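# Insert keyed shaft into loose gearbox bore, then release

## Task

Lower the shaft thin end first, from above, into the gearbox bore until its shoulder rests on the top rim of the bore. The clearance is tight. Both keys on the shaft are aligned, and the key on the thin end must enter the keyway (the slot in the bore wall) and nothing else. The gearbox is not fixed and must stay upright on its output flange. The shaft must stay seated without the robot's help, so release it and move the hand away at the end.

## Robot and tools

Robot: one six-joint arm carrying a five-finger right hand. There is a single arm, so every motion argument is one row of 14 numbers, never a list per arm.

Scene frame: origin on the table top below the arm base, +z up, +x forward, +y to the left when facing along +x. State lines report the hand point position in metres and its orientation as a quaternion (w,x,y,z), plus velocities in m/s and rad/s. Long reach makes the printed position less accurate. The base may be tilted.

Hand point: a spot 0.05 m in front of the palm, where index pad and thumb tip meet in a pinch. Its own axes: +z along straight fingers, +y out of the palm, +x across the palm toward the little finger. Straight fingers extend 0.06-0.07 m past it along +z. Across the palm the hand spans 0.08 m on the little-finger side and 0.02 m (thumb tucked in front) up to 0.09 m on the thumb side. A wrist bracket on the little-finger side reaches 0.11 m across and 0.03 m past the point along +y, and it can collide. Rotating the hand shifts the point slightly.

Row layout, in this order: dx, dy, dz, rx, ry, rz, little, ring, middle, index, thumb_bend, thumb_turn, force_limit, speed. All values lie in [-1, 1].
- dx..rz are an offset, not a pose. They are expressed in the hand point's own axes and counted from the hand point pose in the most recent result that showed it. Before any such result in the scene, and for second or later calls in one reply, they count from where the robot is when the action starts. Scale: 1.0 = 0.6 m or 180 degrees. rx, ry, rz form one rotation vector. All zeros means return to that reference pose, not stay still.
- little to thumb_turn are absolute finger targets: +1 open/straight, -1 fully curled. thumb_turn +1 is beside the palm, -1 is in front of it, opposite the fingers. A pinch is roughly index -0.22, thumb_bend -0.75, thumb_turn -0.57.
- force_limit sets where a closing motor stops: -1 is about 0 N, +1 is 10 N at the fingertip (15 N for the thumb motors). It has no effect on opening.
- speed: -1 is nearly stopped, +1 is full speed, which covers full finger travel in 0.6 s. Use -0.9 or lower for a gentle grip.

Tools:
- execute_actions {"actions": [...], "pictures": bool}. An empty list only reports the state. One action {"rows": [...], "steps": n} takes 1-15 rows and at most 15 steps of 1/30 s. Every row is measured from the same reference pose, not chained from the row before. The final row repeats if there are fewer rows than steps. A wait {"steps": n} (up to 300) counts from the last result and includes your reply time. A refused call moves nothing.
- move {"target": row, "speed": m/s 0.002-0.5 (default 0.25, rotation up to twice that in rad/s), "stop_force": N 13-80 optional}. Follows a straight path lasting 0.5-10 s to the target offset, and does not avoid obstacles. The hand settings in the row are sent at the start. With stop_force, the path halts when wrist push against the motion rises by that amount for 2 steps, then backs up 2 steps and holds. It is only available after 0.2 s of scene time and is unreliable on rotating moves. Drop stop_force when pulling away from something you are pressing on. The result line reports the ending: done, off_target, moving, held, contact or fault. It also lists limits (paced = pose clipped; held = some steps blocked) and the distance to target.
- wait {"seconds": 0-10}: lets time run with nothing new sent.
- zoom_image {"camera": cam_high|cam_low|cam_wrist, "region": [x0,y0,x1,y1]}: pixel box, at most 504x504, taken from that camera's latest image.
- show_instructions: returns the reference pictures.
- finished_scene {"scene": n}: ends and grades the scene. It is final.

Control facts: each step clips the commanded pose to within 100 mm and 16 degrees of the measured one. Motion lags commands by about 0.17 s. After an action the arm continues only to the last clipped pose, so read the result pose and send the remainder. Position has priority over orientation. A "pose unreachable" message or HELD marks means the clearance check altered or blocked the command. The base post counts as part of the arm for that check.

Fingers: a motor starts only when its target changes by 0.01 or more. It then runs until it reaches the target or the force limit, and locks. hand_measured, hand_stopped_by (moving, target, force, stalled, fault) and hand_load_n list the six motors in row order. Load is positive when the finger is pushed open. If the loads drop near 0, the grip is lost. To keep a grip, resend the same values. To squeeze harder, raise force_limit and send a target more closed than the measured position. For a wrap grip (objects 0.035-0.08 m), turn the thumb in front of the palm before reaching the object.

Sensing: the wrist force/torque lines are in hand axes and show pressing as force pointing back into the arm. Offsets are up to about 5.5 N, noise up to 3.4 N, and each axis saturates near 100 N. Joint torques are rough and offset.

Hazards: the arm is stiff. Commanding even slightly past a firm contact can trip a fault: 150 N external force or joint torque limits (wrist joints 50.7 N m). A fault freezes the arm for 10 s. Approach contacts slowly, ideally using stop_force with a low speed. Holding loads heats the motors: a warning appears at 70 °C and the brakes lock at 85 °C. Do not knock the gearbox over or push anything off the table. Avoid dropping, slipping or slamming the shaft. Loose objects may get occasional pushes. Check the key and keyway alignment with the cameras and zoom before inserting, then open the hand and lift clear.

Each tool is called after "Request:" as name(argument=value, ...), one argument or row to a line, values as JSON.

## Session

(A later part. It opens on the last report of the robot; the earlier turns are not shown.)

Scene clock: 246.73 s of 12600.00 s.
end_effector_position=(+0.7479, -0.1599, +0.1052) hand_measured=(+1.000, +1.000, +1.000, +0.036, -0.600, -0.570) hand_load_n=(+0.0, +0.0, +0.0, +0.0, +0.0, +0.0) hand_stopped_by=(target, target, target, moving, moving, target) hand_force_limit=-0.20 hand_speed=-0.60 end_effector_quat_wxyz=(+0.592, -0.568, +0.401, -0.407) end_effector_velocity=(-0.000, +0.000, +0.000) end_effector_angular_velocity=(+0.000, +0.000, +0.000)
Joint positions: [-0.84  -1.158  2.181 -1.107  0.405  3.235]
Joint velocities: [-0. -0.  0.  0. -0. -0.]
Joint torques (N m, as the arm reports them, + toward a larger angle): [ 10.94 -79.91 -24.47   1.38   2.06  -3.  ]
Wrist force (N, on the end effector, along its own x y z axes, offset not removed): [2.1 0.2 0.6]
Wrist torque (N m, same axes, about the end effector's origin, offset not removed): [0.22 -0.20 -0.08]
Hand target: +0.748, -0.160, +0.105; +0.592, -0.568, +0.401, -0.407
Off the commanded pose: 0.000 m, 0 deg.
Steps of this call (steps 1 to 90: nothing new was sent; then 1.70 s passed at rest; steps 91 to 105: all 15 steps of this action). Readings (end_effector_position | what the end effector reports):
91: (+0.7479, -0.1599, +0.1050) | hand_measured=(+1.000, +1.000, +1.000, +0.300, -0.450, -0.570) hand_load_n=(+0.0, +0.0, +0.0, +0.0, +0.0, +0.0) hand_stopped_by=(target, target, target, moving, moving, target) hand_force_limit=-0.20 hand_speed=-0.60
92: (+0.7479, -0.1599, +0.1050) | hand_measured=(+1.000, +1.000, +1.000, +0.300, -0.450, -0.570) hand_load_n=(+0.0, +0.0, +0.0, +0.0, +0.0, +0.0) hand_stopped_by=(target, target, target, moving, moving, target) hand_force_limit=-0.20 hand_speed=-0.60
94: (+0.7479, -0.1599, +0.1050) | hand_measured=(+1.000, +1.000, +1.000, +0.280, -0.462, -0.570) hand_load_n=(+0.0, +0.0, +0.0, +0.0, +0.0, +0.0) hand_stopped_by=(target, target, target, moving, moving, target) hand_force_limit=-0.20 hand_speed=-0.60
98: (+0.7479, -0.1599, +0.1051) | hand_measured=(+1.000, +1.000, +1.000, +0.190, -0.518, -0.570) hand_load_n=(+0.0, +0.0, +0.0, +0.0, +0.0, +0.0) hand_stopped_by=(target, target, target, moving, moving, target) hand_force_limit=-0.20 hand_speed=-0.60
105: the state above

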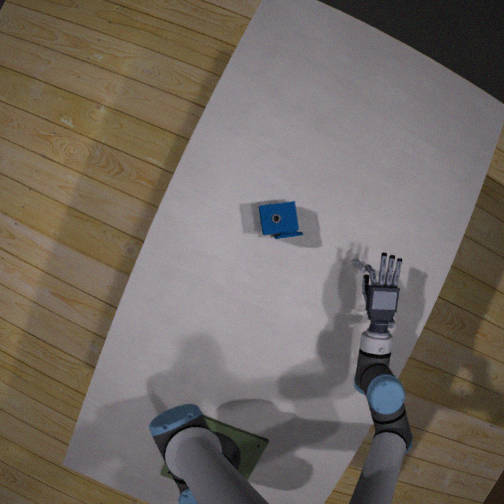

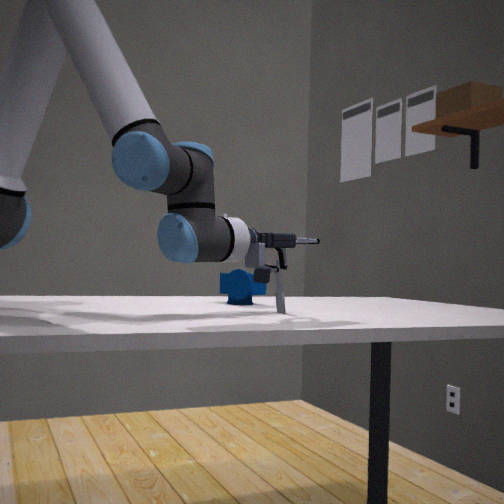

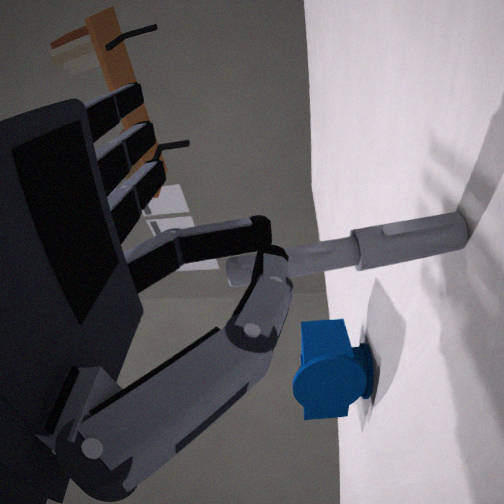

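Request:
execute_actions(
  actions=[
    {"rows":[[0,0,0,0,0,0,1,1,1,-0.25,-0.75,-0.57,-0.2,-0.7]],"steps":15},
  ],
)

Request:
zoom_image(
  camera="cam_wrist",
  region=[200, 190, 330, 320],
)

Scene clock: 249.97 s of 12600.00 s.
end_effector_position=(+0.7479, -0.1599, +0.1053) hand_measured=(+1.000, +1.000, +1.000, -0.198, -0.726, -0.570) hand_load_n=(+0.0, +0.0, +0.0, +0.0, +0.0, +0.0) hand_stopped_by=(target, target, target, moving, moving, target) hand_force_limit=-0.20 hand_speed=-0.70 end_effector_quat_wxyz=(+0.592, -0.568, +0.401, -0.407) end_effector_velocity=(+0.000, -0.001, +0.001) end_effector_angular_velocity=(-0.002, -0.002, +0.000)
Joint positions: [-0.84  -1.158  2.181 -1.107  0.405  3.235]
Joint velocities: [-0.    -0.001 -0.001  0.    -0.001 -0.001]
Joint torques (N m, as the arm reports them, + toward a larger angle): [-17.16 -58.61 -21.67   0.07  -1.96   3.06]
Wrist force (N, on the end effector, along its own x y z axes, offset not removed): [5.0 0.2 -1.4]
Wrist torque (N m, same axes, about the end effector's origin, offset not removed): [0.30 -0.36 0.08]
Hand target: +0.748, -0.160, +0.105; +0.592, -0.568, +0.401, -0.407
Off the commanded pose: 0.000 m, 0 deg.
Steps of this call (steps 1 to 82: nothing new was sent; steps 83 to 97: all 15 steps of this action). Readings (end_effector_position | what the end effector reports):
83: (+0.7479, -0.1599, +0.1053) | hand_measured=(+1.000, +1.000, +1.000, +0.000, -0.600, -0.570) hand_load_n=(+0.0, +0.0, +0.0, +0.0, +0.0, +0.0) hand_stopped_by=(target, target, target, moving, moving, target) hand_force_limit=-0.20 hand_speed=-0.70
84: (+0.7479, -0.1599, +0.1053) | hand_measured=(+1.000, +1.000, +1.000, +0.000, -0.600, -0.570) hand_load_n=(+0.0, +0.0, +0.0, +0.0, +0.0, +0.0) hand_stopped_by=(target, target, target, moving, moving, target) hand_force_limit=-0.20 hand_speed=-0.70
86: (+0.7479, -0.1599, +0.1053) | hand_measured=(+1.000, +1.000, +1.000, -0.016, -0.610, -0.570) hand_load_n=(+0.0, +0.0, +0.0, +0.0, +0.0, +0.0) hand_stopped_by=(target, target, target, moving, moving, target) hand_force_limit=-0.20 hand_speed=-0.70
90: (+0.7479, -0.1599, +0.1053) | hand_measured=(+1.000, +1.000, +1.000, -0.082, -0.652, -0.570) hand_load_n=(+0.0, +0.0, +0.0, +0.0, +0.0, +0.0) hand_stopped_by=(target, target, target, moving, moving, target) hand_force_limit=-0.20 hand_speed=-0.70
97: the state above

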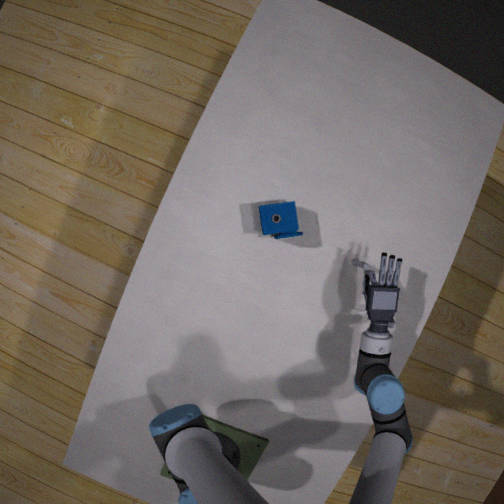

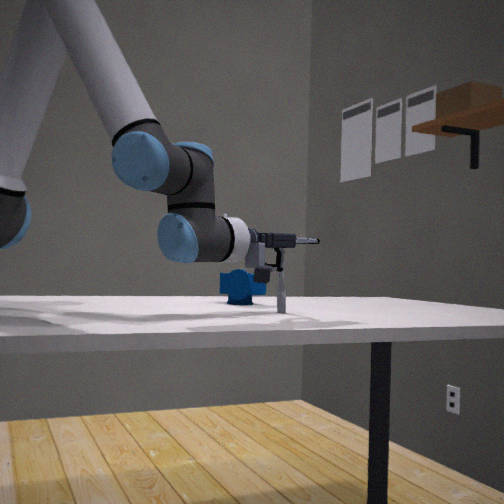

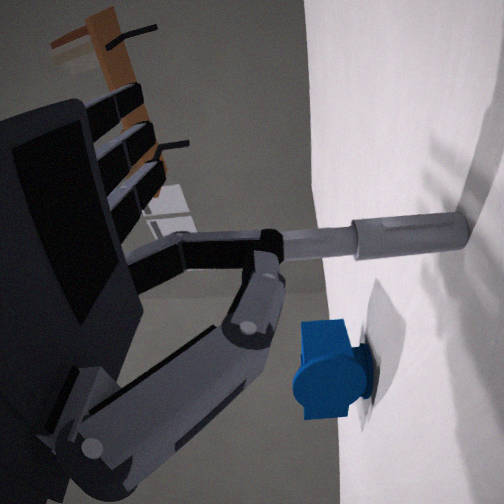

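Region (200, 190, 330, 320) of cam_wrist's 504x504 image, scaled by 3.877, with more detail than that image has.

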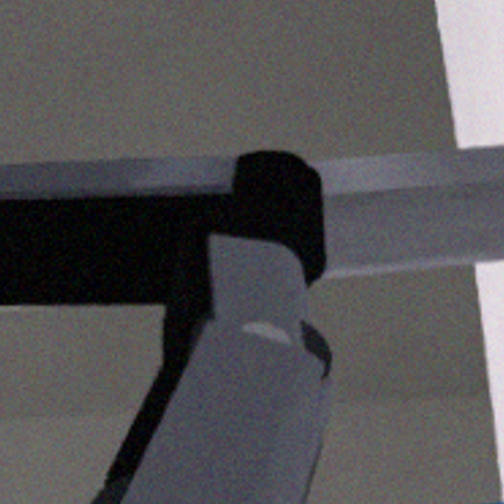

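Request:
execute_actions(
  actions=[
    {"rows":[[0,0,0,0,0,0,1,1,1,0.35,-0.72,-0.57,-0.2,-0.3]],"steps":15},
  ],
)

Request:
zoom_image(
  camera="cam_low",
  region=[250, 200, 330, 300],
)

Request:
zoom_image(
  camera="cam_high",
  region=[345, 240, 405, 300],
)

Scene clock: 263.93 s of 12600.00 s.
end_effector_position=(+0.7479, -0.1599, +0.1052) hand_measured=(+1.000, +1.000, +1.000, +0.232, -0.720, -0.570) hand_load_n=(+0.0, +0.0, +0.0, +0.0, +0.0, +0.0) hand_stopped_by=(target, target, target, moving, target, target) hand_force_limit=-0.20 hand_speed=-0.30 end_effector_quat_wxyz=(+0.592, -0.568, +0.401, -0.407) end_effector_velocity=(+0.000, -0.001, +0.001) end_effector_angular_velocity=(-0.001, -0.001, -0.001)
Joint positions: [-0.84  -1.158  2.181 -1.107  0.405  3.235]
Joint velocities: [-0.001 -0.001 -0.    -0.001  0.     0.   ]
Joint torques (N m, as the arm reports them, + toward a larger angle): [-18.   -60.42 -23.75  -1.74   1.81  -3.12]
Wrist force (N, on the end effector, along its own x y z axes, offset not removed): [-0.8 -4.8 -1.6]
Wrist torque (N m, same axes, about the end effector's origin, offset not removed): [-0.36 0.28 -0.40]
Hand target: +0.748, -0.160, +0.105; +0.592, -0.568, +0.401, -0.407
Off the commanded pose: 0.000 m, 0 deg.
Steps of this call (steps 1 to 390: nothing new was sent; then 0.47 s passed at rest; steps 391 to 405: all 15 steps of this action). Readings (end_effector_position | what the end effector reports):
391: (+0.7479, -0.1599, +0.1052) | hand_measured=(+1.000, +1.000, +1.000, -0.230, -0.746, -0.570) hand_load_n=(+0.0, +0.0, +0.0, +5.5, +2.5, +0.0) hand_stopped_by=(target, target, target, moving, moving, target) hand_force_limit=-0.20 hand_speed=-0.30
392: (+0.7479, -0.1599, +0.1052) | hand_measured=(+1.000, +1.000, +1.000, -0.230, -0.746, -0.570) hand_load_n=(+0.0, +0.0, +0.0, +5.5, +2.5, +0.0) hand_stopped_by=(target, target, target, moving, moving, target) hand_force_limit=-0.20 hand_speed=-0.30
394: (+0.7479, -0.1599, +0.1052) | hand_measured=(+1.000, +1.000, +1.000, -0.196, -0.724, -0.570) hand_load_n=(+0.0, +0.0, +0.0, +0.0, +0.0, +0.0) hand_stopped_by=(target, target, target, moving, moving, target) hand_force_limit=-0.20 hand_speed=-0.30
398: (+0.7479, -0.1599, +0.1052) | hand_measured=(+1.000, +1.000, +1.000, -0.040, -0.720, -0.570) hand_load_n=(+0.0, +0.0, +0.0, +0.0, +0.0, +0.0) hand_stopped_by=(target, target, target, moving, target, target) hand_force_limit=-0.20 hand_speed=-0.30
405: the state above

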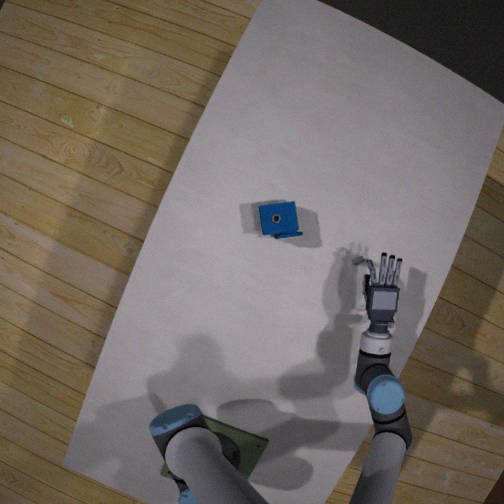

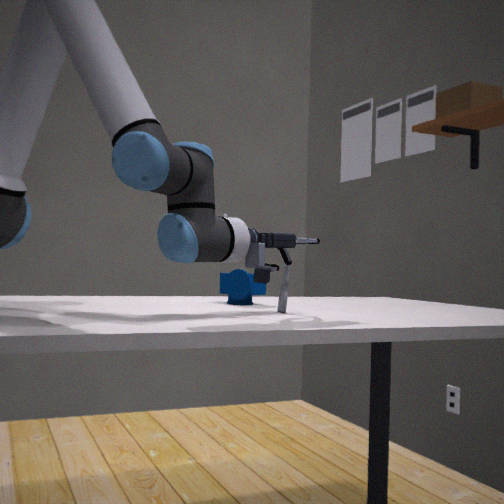

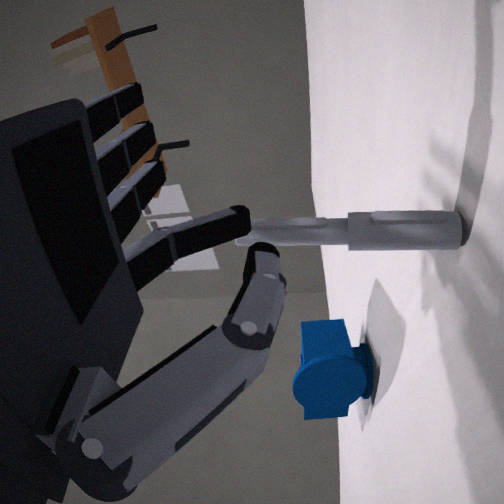

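Region (250, 200, 330, 300) of cam_low's 504x504 image, scaled by 5.040, with more detail than that image has; it fills the left 403 columns of this view, and the rest is white.

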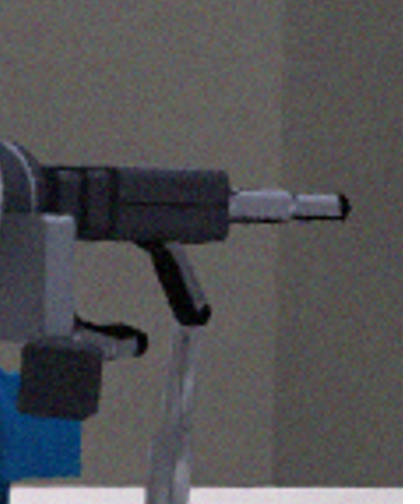

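Region (345, 240, 405, 300) of cam_high's 504x504 image, scaled by 8.400, with more detail than that image has.

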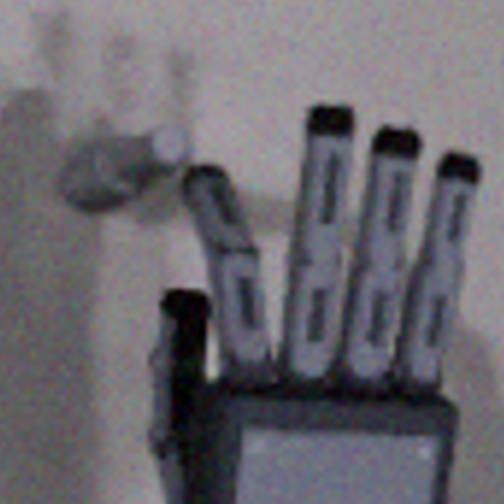

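Request:
execute_actions(
  actions=[],
)

Request:
zoom_image(
  camera="cam_low",
  region=[250, 220, 330, 320],
)

Request:
zoom_image(
  camera="cam_high",
  region=[345, 240, 405, 300],
)

Scene clock: 267.20 s of 12600.00 s.
end_effector_position=(+0.7479, -0.1599, +0.1053) hand_measured=(+1.000, +1.000, +1.000, +0.350, -0.720, -0.570) hand_load_n=(+0.0, +0.0, +0.0, +0.0, +0.0, +0.0) hand_stopped_by=(target, target, target, target, target, target) hand_force_limit=-0.20 hand_speed=-0.30 end_effector_quat_wxyz=(+0.592, -0.568, +0.401, -0.407) end_effector_velocity=(-0.000, +0.000, +0.000) end_effector_angular_velocity=(+0.001, +0.000, +0.000)
Joint positions: [-0.84  -1.158  2.181 -1.107  0.405  3.235]
Joint velocities: [ 0.    -0.     0.    -0.001 -0.     0.002]
Joint torques (N m, as the arm reports them, + toward a larger angle): [-14.41 -79.93 -35.44   1.    -2.13  -4.16]
Wrist force (N, on the end effector, along its own x y z axes, offset not removed): [3.0 2.7 -10.6]
Wrist torque (N m, same axes, about the end effector's origin, offset not removed): [1.11 -0.18 0.15]
Hand target: +0.748, -0.160, +0.105; +0.592, -0.568, +0.401, -0.407
Off the commanded pose: 0.000 m, 0 deg.
Steps of this call (steps 1 to 98: nothing new was sent). Readings (end_effector_position | what the end effector reports):
1: (+0.7479, -0.1599, +0.1052) | hand_measured=(+1.000, +1.000, +1.000, +0.272, -0.720, -0.570) hand_load_n=(+0.0, +0.0, +0.0, +0.0, +0.0, +0.0) hand_stopped_by=(target, target, target, moving, target, target) hand_force_limit=-0.20 hand_speed=-0.30
2: (+0.7479, -0.1599, +0.1052) | hand_measured=(+1.000, +1.000, +1.000, +0.310, -0.720, -0.570) hand_load_n=(+0.0, +0.0, +0.0, +0.0, +0.0, +0.0) hand_stopped_by=(target, target, target, moving, target, target) hand_force_limit=-0.20 hand_speed=-0.30
4: (+0.7479, -0.1599, +0.1052) | hand_measured=(+1.000, +1.000, +1.000, +0.350, -0.720, -0.570) hand_load_n=(+0.0, +0.0, +0.0, +0.0, +0.0, +0.0) hand_stopped_by=(target, target, target, moving, target, target) hand_force_limit=-0.20 hand_speed=-0.30
8: (+0.7479, -0.1599, +0.1052) | hand_measured=(+1.000, +1.000, +1.000, +0.350, -0.720, -0.570) hand_load_n=(+0.0, +0.0, +0.0, +0.0, +0.0, +0.0) hand_stopped_by=(target, target, target, target, target, target) hand_force_limit=-0.20 hand_speed=-0.30
98: the state above

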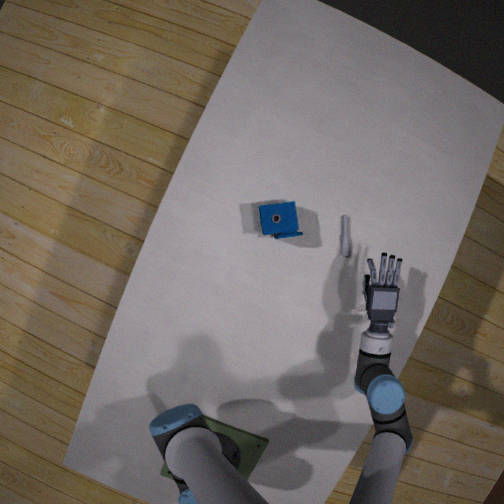

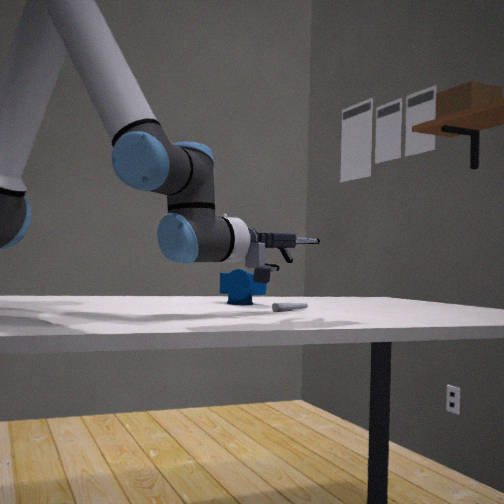

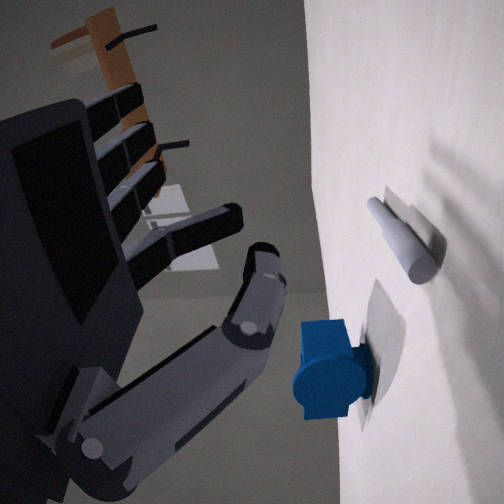

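Region (250, 220, 330, 320) of cam_low's 504x504 image, scaled by 5.040, with more detail than that image has; it fills the left 403 columns of this view, and the rest is white.

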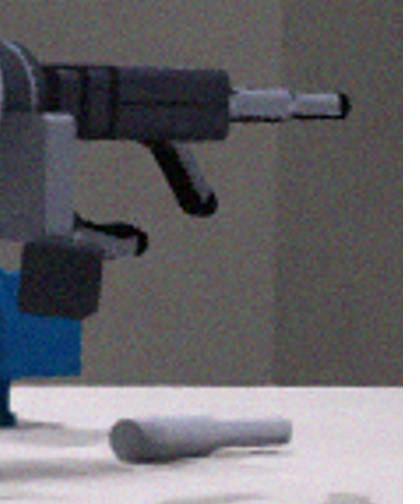

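Region (345, 240, 405, 300) of cam_high's 504x504 image, scaled by 8.400, with more detail than that image has.

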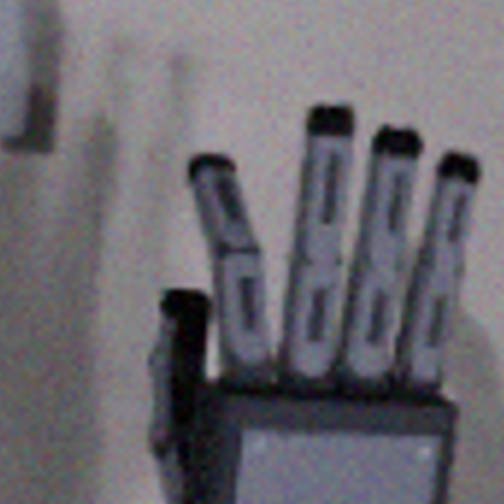

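Request:
move(
  target=[-0.006,-0.008,0.123,-0.5,0,0,-1,-1,-1,1,0.5,1,0.2,0.5],
  speed=0.15,
)

Request:
zoom_image(
  camera="cam_high",
  region=[310, 190, 430, 310],
)

Request:
zoom_image(
  camera="cam_low",
  region=[240, 200, 360, 320],
)

Scene clock: 304.67 s of 12600.00 s.
end_effector_position=(+0.8161, -0.1310, +0.1125) hand_measured=(-1.000, -1.000, -1.000, +1.000, +0.500, +1.000) hand_load_n=(+0.0, +0.0, +0.0, +0.0, +0.0, +0.0) hand_stopped_by=(target, target, target, target, target, target) hand_force_limit=0.20 hand_speed=0.50 end_effector_quat_wxyz=(-0.020, +0.820, -0.572, +0.004) end_effector_velocity=(+0.001, -0.000, +0.002) end_effector_angular_velocity=(-0.006, +0.011, -0.002)
Joint positions: [-0.389 -0.713  1.108  1.16   1.532  2.424]
Joint velocities: [ 0.003  0.006 -0.014  0.015  0.01   0.004]
Joint torques (N m, as the arm reports them, + toward a larger angle): [ 17.36 -87.26 -48.19   5.62   3.2    3.79]
Wrist force (N, on the end effector, along its own x y z axes, offset not removed): [-3.8 0.2 -1.7]
Wrist torque (N m, same axes, about the end effector's origin, offset not removed): [0.33 0.90 -0.26]
Hand target: +0.816, -0.131, +0.112; -0.019, +0.820, -0.572, +0.004
Off the commanded pose: 0.000 m, 0 deg.
After step 90, 28.80 s passed at rest.
move: done

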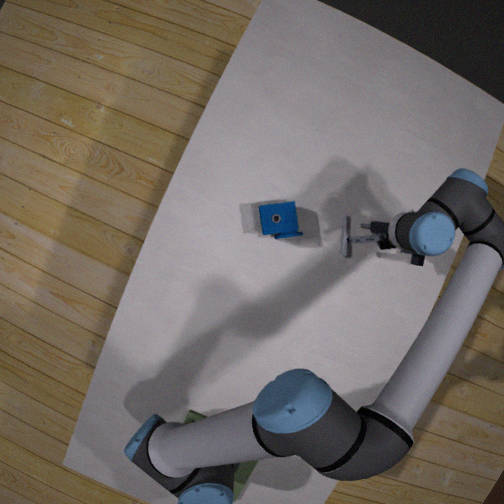

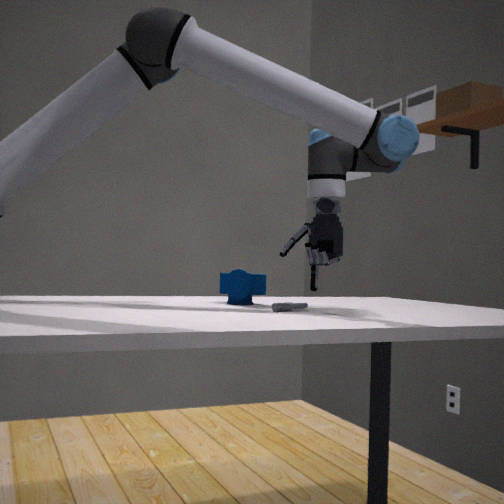

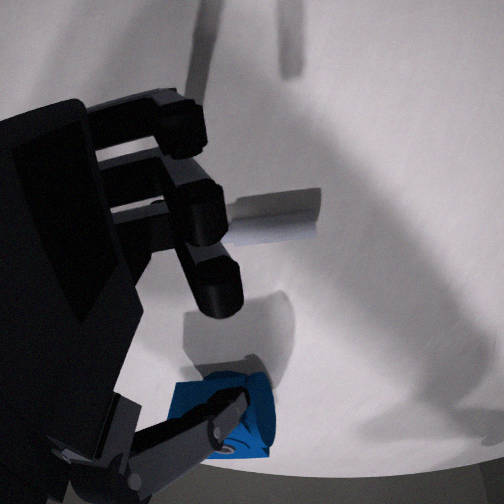

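Region (310, 190, 430, 310) of cam_high's 504x504 image, scaled by 4.200, with more detail than that image has.

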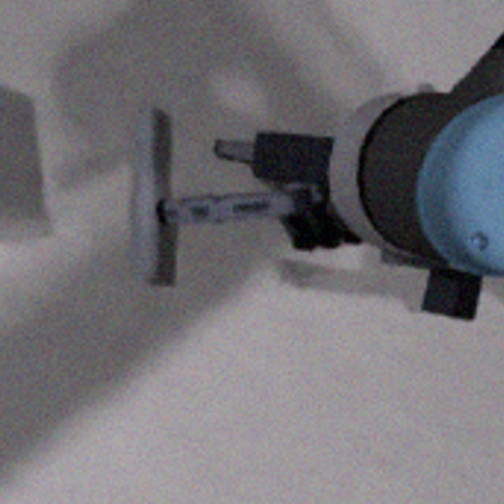

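Region (240, 200, 360, 320) of cam_low's 504x504 image, scaled by 4.200, with more detail than that image has.

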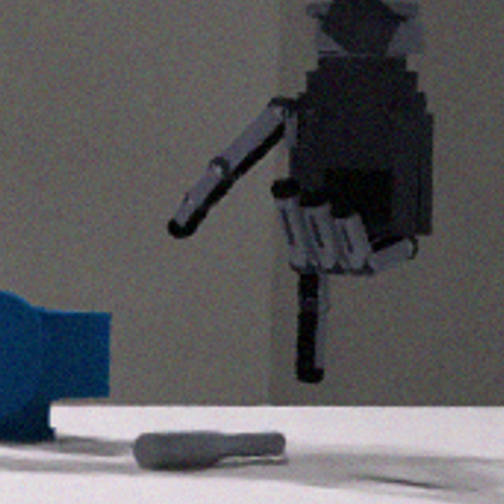

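Request:
move(
  target=[0,-0.02,0.05,0,0,0,-1,-1,-1,1,0.5,1,0.2,0.5],
  speed=0.05,
)

Request:
move(
  target=[0,0,0.04,0,0,0,-1,-1,-1,1,0.5,1,0.2,0.5],
  speed=0.005,
  stop_force=13,
)

Scene clock: 310.40 s of 12600.00 s.
end_effector_position=(+0.8281, -0.1261, +0.0832) hand_measured=(-1.000, -1.000, -1.000, +1.000, +0.500, +1.000) hand_load_n=(+0.0, +0.0, +0.0, +0.0, +0.0, +0.0) hand_stopped_by=(target, target, target, target, target, target) hand_force_limit=0.20 hand_speed=0.50 end_effector_quat_wxyz=(-0.020, +0.820, -0.572, +0.004) end_effector_velocity=(+0.001, -0.000, -0.002) end_effector_angular_velocity=(-0.001, -0.001, +0.000)
Joint positions: [-0.379 -0.673  1.088  1.14   1.533  2.435]
Joint velocities: [ 0.001  0.003 -0.003 -0.002  0.     0.001]
Joint torques (N m, as the arm reports them, + toward a larger angle): [ 14.43 -89.71 -47.28   0.83  -3.55   3.53]
Wrist force (N, on the end effector, along its own x y z axes, offset not removed): [3.5 -3.8 -0.8]
Wrist torque (N m, same axes, about the end effector's origin, offset not removed): [-0.27 -0.26 -0.09]
Hand target: +0.828, -0.126, +0.083; -0.020, +0.820, -0.572, +0.004
Off the commanded pose: 0.000 m, 0 deg.
After step 90, 1.70 s passed at rest.
move: done

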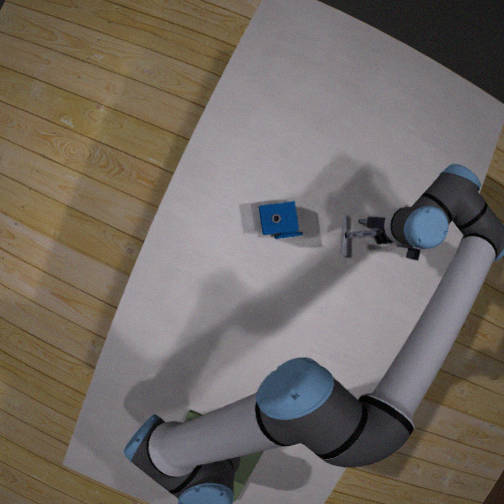

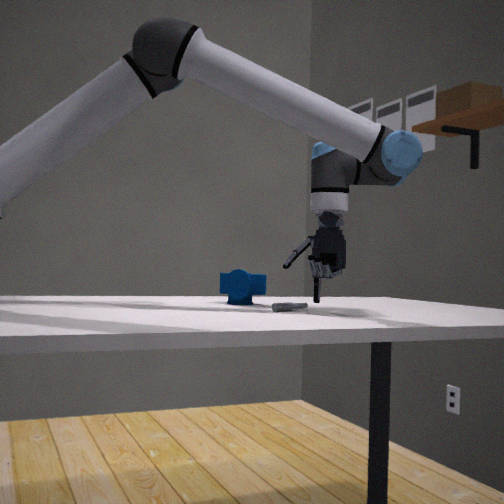

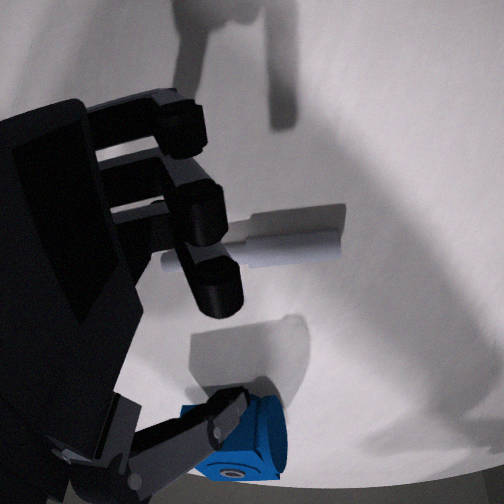

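Scene clock: 314.80 s of 12600.00 s.
end_effector_position=(+0.8287, -0.1255, +0.0631) hand_measured=(-1.000, -1.000, -1.000, +1.000, +0.500, +1.000) hand_load_n=(+0.0, +0.0, +0.0, -1.0, +0.0, +0.0) hand_stopped_by=(target, target, target, target, target, target) hand_force_limit=0.20 hand_speed=0.50 end_effector_quat_wxyz=(-0.020, +0.820, -0.572, +0.004) end_effector_velocity=(-0.001, +0.001, +0.001) end_effector_angular_velocity=(+0.001, +0.002, -0.001)
Joint positions: [-0.379 -0.657  1.096  1.116  1.533  2.435]
Joint velocities: [ 0.001 -0.001  0.     0.002 -0.001  0.001]
Joint torques (N m, as the arm reports them, + toward a larger angle): [  16.82 -102.71  -23.87    2.11    1.82    3.26]
Wrist force (N, on the end effector, along its own x y z axes, offset not removed): [-5.1 -8.1 -34.7]
Wrist torque (N m, same axes, about the end effector's origin, offset not removed): [0.55 0.94 -0.65]
Hand target: +0.829, -0.126, +0.064; -0.020, +0.820, -0.572, +0.004
Off the commanded pose: 0.004 m, 0 deg.
move: contact

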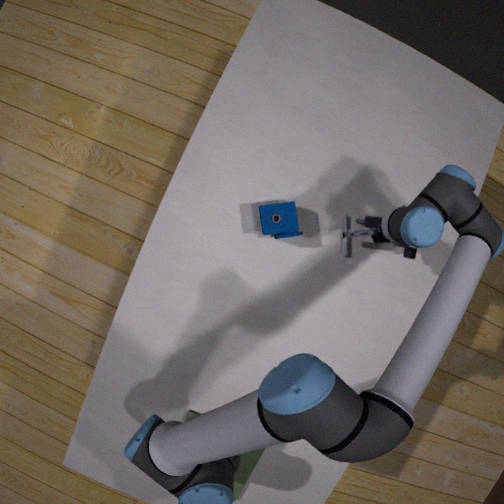

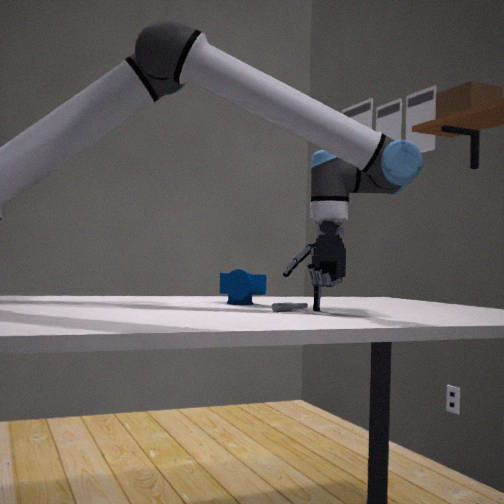

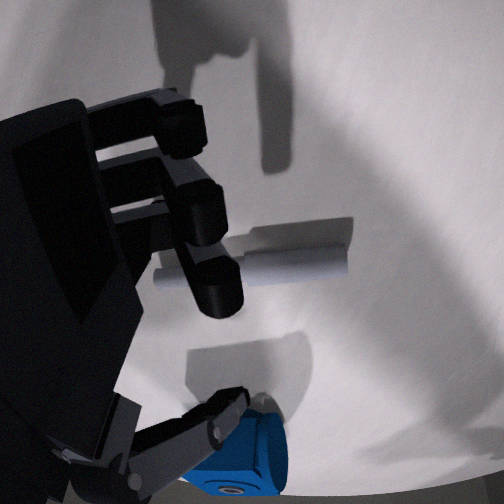

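Request:
move(
  target=[0,0,-0.01,0,0,0,-1,-1,-1,1,0.5,1,0.2,0.5],
  speed=0.02,
)

Request:
move(
  target=[-0.09,0.01,0,0,0,0,-1,-1,-1,1,0.5,1,0.2,0.5],
  speed=0.03,
)

Request:
zoom_image(
  camera="cam_high",
  region=[300, 190, 420, 310],
)

Scene clock: 321.63 s of 12600.00 s.
end_effector_position=(+0.8285, -0.1257, +0.0688) hand_measured=(-1.000, -1.000, -1.000, +1.000, +0.500, +1.000) hand_load_n=(+0.0, +0.0, +0.0, +0.0, +0.0, +0.0) hand_stopped_by=(target, target, target, target, target, target) hand_force_limit=0.20 hand_speed=0.50 end_effector_quat_wxyz=(-0.020, +0.820, -0.572, +0.004) end_effector_velocity=(-0.001, +0.001, +0.003) end_effector_angular_velocity=(+0.002, +0.001, +0.002)
Joint positions: [-0.379 -0.662  1.094  1.123  1.533  2.435]
Joint velocities: [ 0.    -0.003 -0.     0.005 -0.001 -0.001]
Joint torques (N m, as the arm reports them, + toward a larger angle): [ -20.02 -124.43  -46.57    6.09    2.16   -4.19]
Wrist force (N, on the end effector, along its own x y z axes, offset not removed): [0.4 1.3 -3.5]
Wrist torque (N m, same axes, about the end effector's origin, offset not removed): [0.33 0.27 -0.08]
Hand target: +0.829, -0.126, +0.069; -0.020, +0.820, -0.572, +0.004
Off the commanded pose: 0.000 m, 0 deg.
After step 90, 3.13 s passed at rest.
move: done

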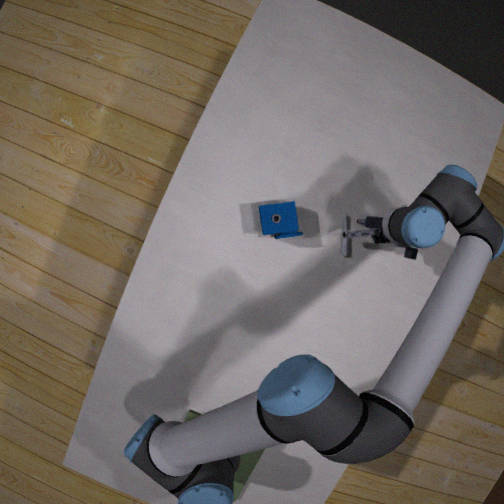

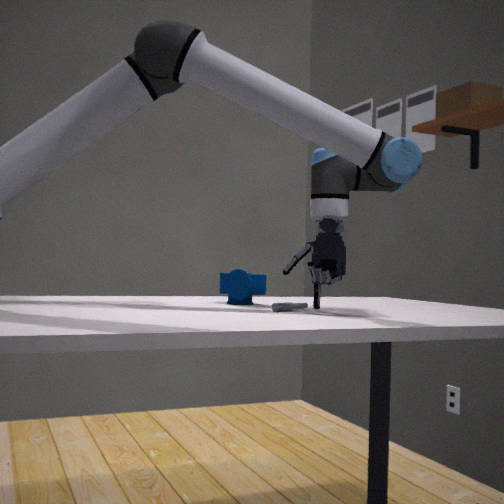

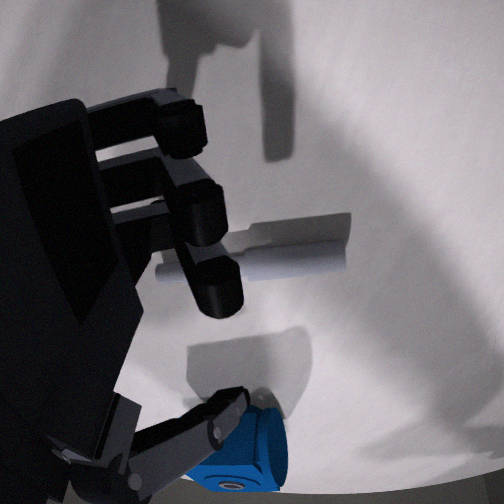

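Scene clock: 323.80 s of 12600.00 s.
end_effector_position=(+0.8044, -0.0772, +0.0695) hand_measured=(-1.000, -1.000, -1.000, +1.000, +0.500, +1.000) hand_load_n=(+0.0, +0.0, +0.0, +0.0, +0.0, +0.0) hand_stopped_by=(target, target, target, target, target, target) hand_force_limit=0.20 hand_speed=0.50 end_effector_quat_wxyz=(-0.020, +0.820, -0.572, +0.004) end_effector_velocity=(-0.002, +0.002, +0.001) end_effector_angular_velocity=(+0.000, -0.000, -0.001)
Joint positions: [-0.335 -0.713  1.19   1.077  1.533  2.479]
Joint velocities: [ 0.001 -0.004  0.005 -0.001 -0.     0.003]
Joint torques (N m, as the arm reports them, + toward a larger angle): [  14.82 -123.15  -23.01    1.56    3.06    3.31]
Wrist force (N, on the end effector, along its own x y z axes, offset not removed): [0.8 -0.3 -7.0]
Wrist torque (N m, same axes, about the end effector's origin, offset not removed): [0.31 0.10 -0.05]
Hand target: +0.804, -0.077, +0.069; -0.020, +0.820, -0.572, +0.004
Off the commanded pose: 0.000 m, 0 deg.
move: done

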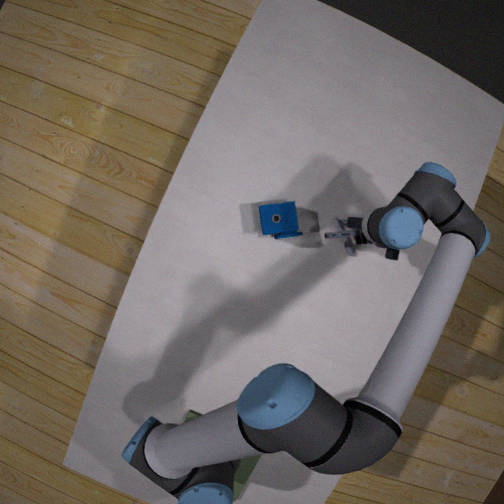

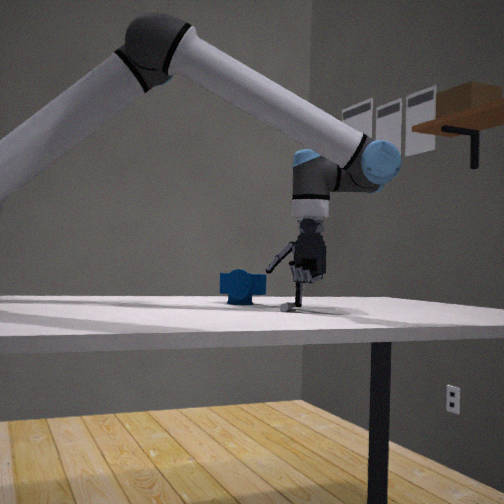

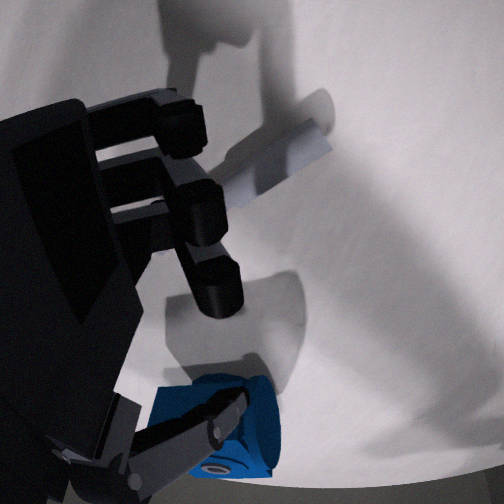

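Region (300, 190, 420, 310) of cam_high's 504x504 image, scaled by 4.200, with more detail than that image has.

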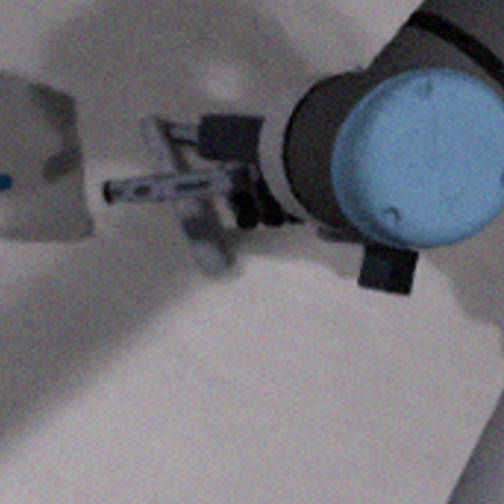

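Request:
move(
  target=[-0.055,0.055,0,0,0,0,-1,-1,-1,1,-1,1,0.2,0.5],
  speed=0.03,
)

Request:
zoom_image(
  camera="cam_high",
  region=[290, 190, 410, 310],
)

Scene clock: 329.77 s of 12600.00 s.
end_effector_position=(+0.7623, -0.0577, +0.0688) hand_measured=(-1.000, -1.000, -1.000, +1.000, -1.000, +1.000) hand_load_n=(+0.0, +0.0, +0.0, +0.0, +0.0, +0.0) hand_stopped_by=(target, target, target, target, target, target) hand_force_limit=0.20 hand_speed=0.50 end_effector_quat_wxyz=(-0.020, +0.820, -0.572, +0.004) end_effector_velocity=(-0.002, +0.002, +0.000) end_effector_angular_velocity=(+0.001, -0.000, +0.000)
Joint positions: [-0.328 -0.779  1.318  1.015  1.533  2.486]
Joint velocities: [ 0.001 -0.003  0.006 -0.003 -0.002  0.001]
Joint torques (N m, as the arm reports them, + toward a larger angle): [  16.45 -113.58  -22.74    2.05    3.      3.51]
Wrist force (N, on the end effector, along its own x y z axes, offset not removed): [-0.7 -0.3 -2.4]
Wrist torque (N m, same axes, about the end effector's origin, offset not removed): [0.15 0.39 -0.05]
Hand target: +0.762, -0.058, +0.069; -0.020, +0.820, -0.572, +0.004
Off the commanded pose: 0.000 m, 0 deg.
After step 90, 1.07 s passed at rest.
move: done

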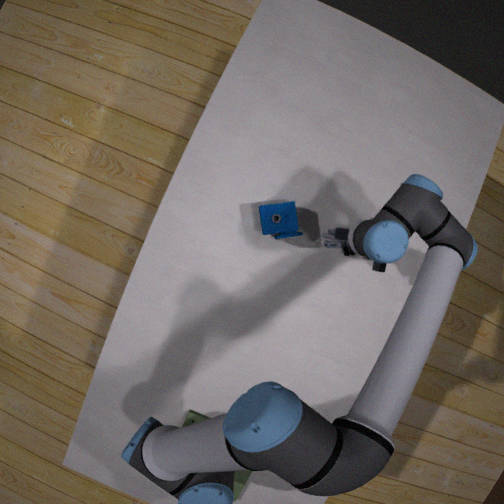

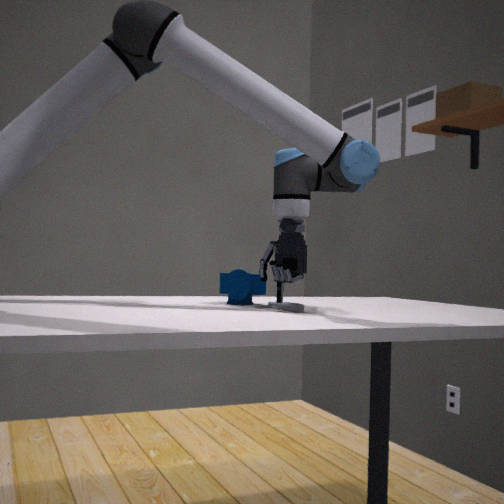

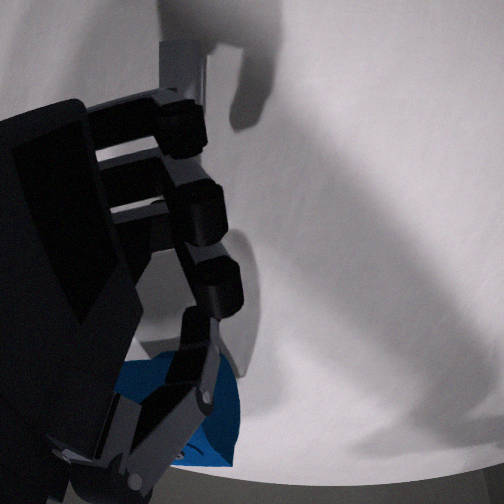

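Region (290, 190, 410, 310) of cam_high's 504x504 image, scaled by 4.200, with more detail than that image has.

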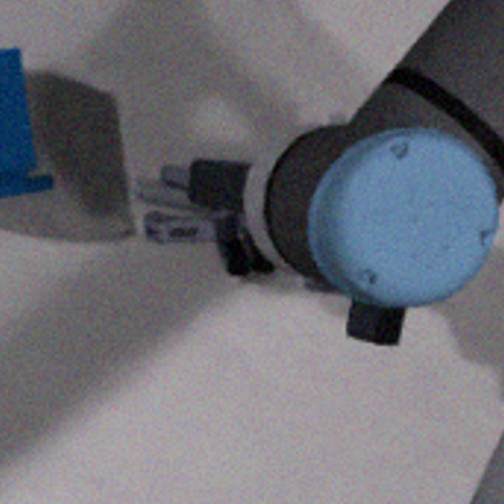

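Request:
move(
  target=[0,0,-0.12,0,0,0,-1,-1,-1,1,-1,1,0.2,0.5],
  speed=0.08,
)

Request:
move(
  target=[0.05,-0.10,0,0,0,0,1,1,1,1,-0.3,1,0.2,0.5],
  speed=0.1,
)

Request:
zoom_image(
  camera="cam_high",
  region=[290, 190, 410, 310],
)

Scene clock: 334.83 s of 12600.00 s.
end_effector_position=(+0.7602, -0.0597, +0.1406) hand_measured=(-1.000, -1.000, -1.000, +1.000, -1.000, +1.000) hand_load_n=(+0.0, +0.0, +0.0, +0.0, +0.0, +0.0) hand_stopped_by=(target, target, target, target, target, target) hand_force_limit=0.20 hand_speed=0.50 end_effector_quat_wxyz=(-0.020, +0.820, -0.572, +0.004) end_effector_velocity=(-0.000, +0.000, +0.002) end_effector_angular_velocity=(+0.000, +0.002, +0.001)
Joint positions: [-0.331 -0.839  1.285  1.107  1.533  2.483]
Joint velocities: [ 0.    -0.001 -0.002  0.005  0.    -0.001]
Joint torques (N m, as the arm reports them, + toward a larger angle): [ -20.93 -116.92  -47.24    5.5    -3.12   -3.82]
Wrist force (N, on the end effector, along its own x y z axes, offset not removed): [2.1 -2.7 -5.1]
Wrist torque (N m, same axes, about the end effector's origin, offset not removed): [-0.14 -0.13 -0.04]
Hand target: +0.760, -0.060, +0.141; -0.020, +0.820, -0.572, +0.004
Off the commanded pose: 0.000 m, 0 deg.
After step 90, 0.70 s passed at rest.
move: done

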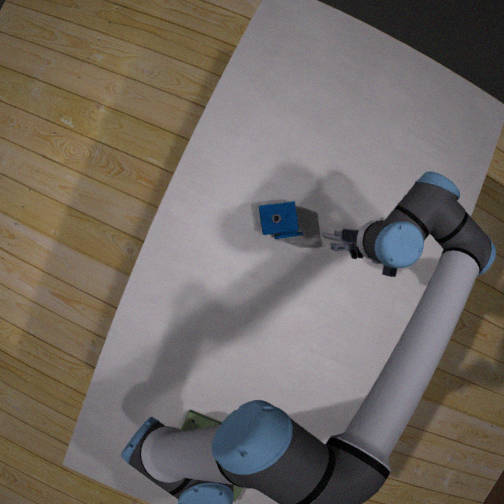

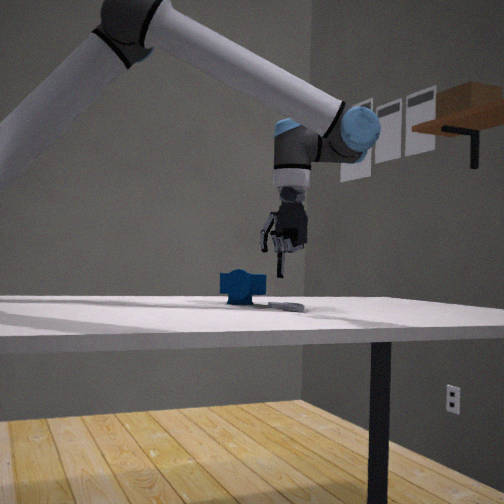

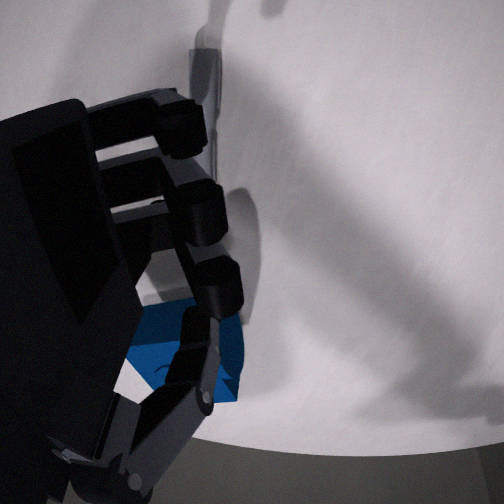

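Scene clock: 336.03 s of 12600.00 s.
end_effector_position=(+0.8266, -0.0671, +0.1422) hand_measured=(+1.000, +1.000, +1.000, +1.000, -0.300, +1.000) hand_load_n=(+0.0, +0.0, +0.0, +0.0, +0.0, +0.0) hand_stopped_by=(target, target, target, target, target, target) hand_force_limit=0.20 hand_speed=0.50 end_effector_quat_wxyz=(-0.020, +0.820, -0.572, +0.004) end_effector_velocity=(+0.001, -0.000, -0.001) end_effector_angular_velocity=(+0.001, +0.004, -0.001)
Joint positions: [-0.316 -0.73   1.082  1.2    1.533  2.498]
Joint velocities: [ 0.     0.005 -0.007  0.005  0.     0.001]
Joint torques (N m, as the arm reports them, + toward a larger angle): [ 16.43 -86.11 -48.71   5.62   3.37   3.74]
Wrist force (N, on the end effector, along its own x y z axes, offset not removed): [0.4 0.8 -0.2]
Wrist torque (N m, same axes, about the end effector's origin, offset not removed): [0.15 -0.02 -0.09]
Hand target: +0.827, -0.067, +0.142; -0.020, +0.820, -0.572, +0.004
Off the commanded pose: 0.000 m, 0 deg.
move: done

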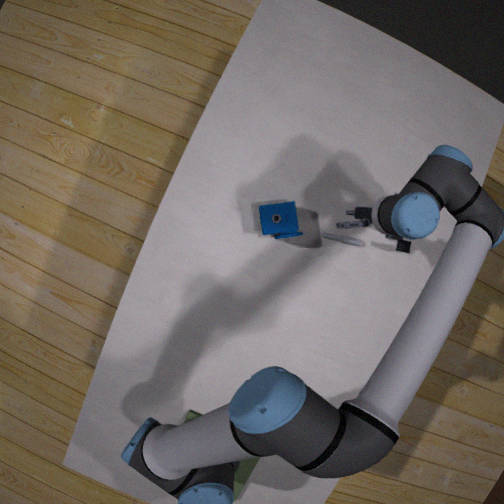

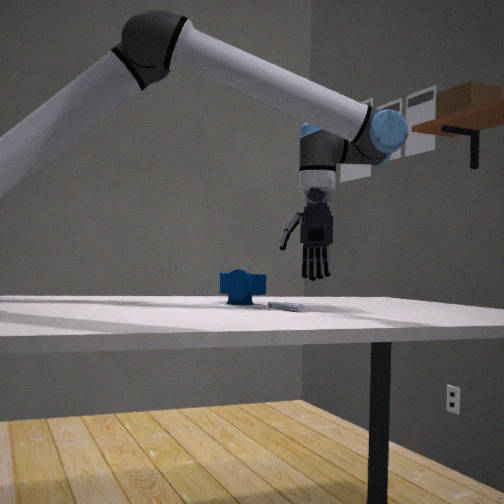

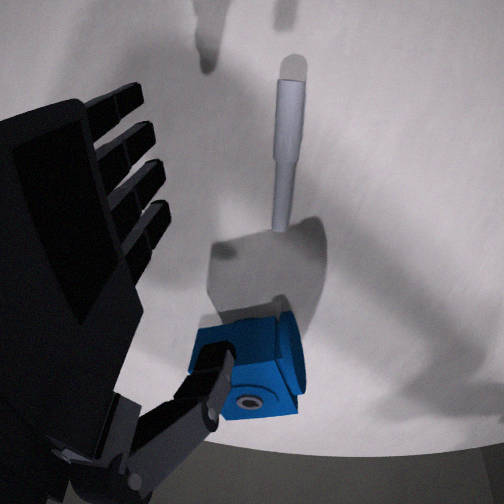

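Region (290, 190, 410, 310) of cam_high's 504x504 image, scaled by 4.200, with more detail than that image has.

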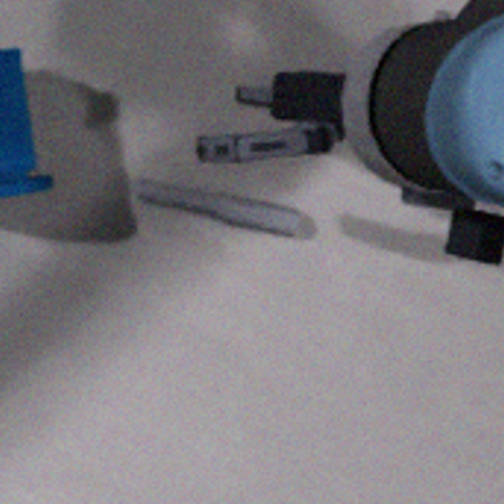

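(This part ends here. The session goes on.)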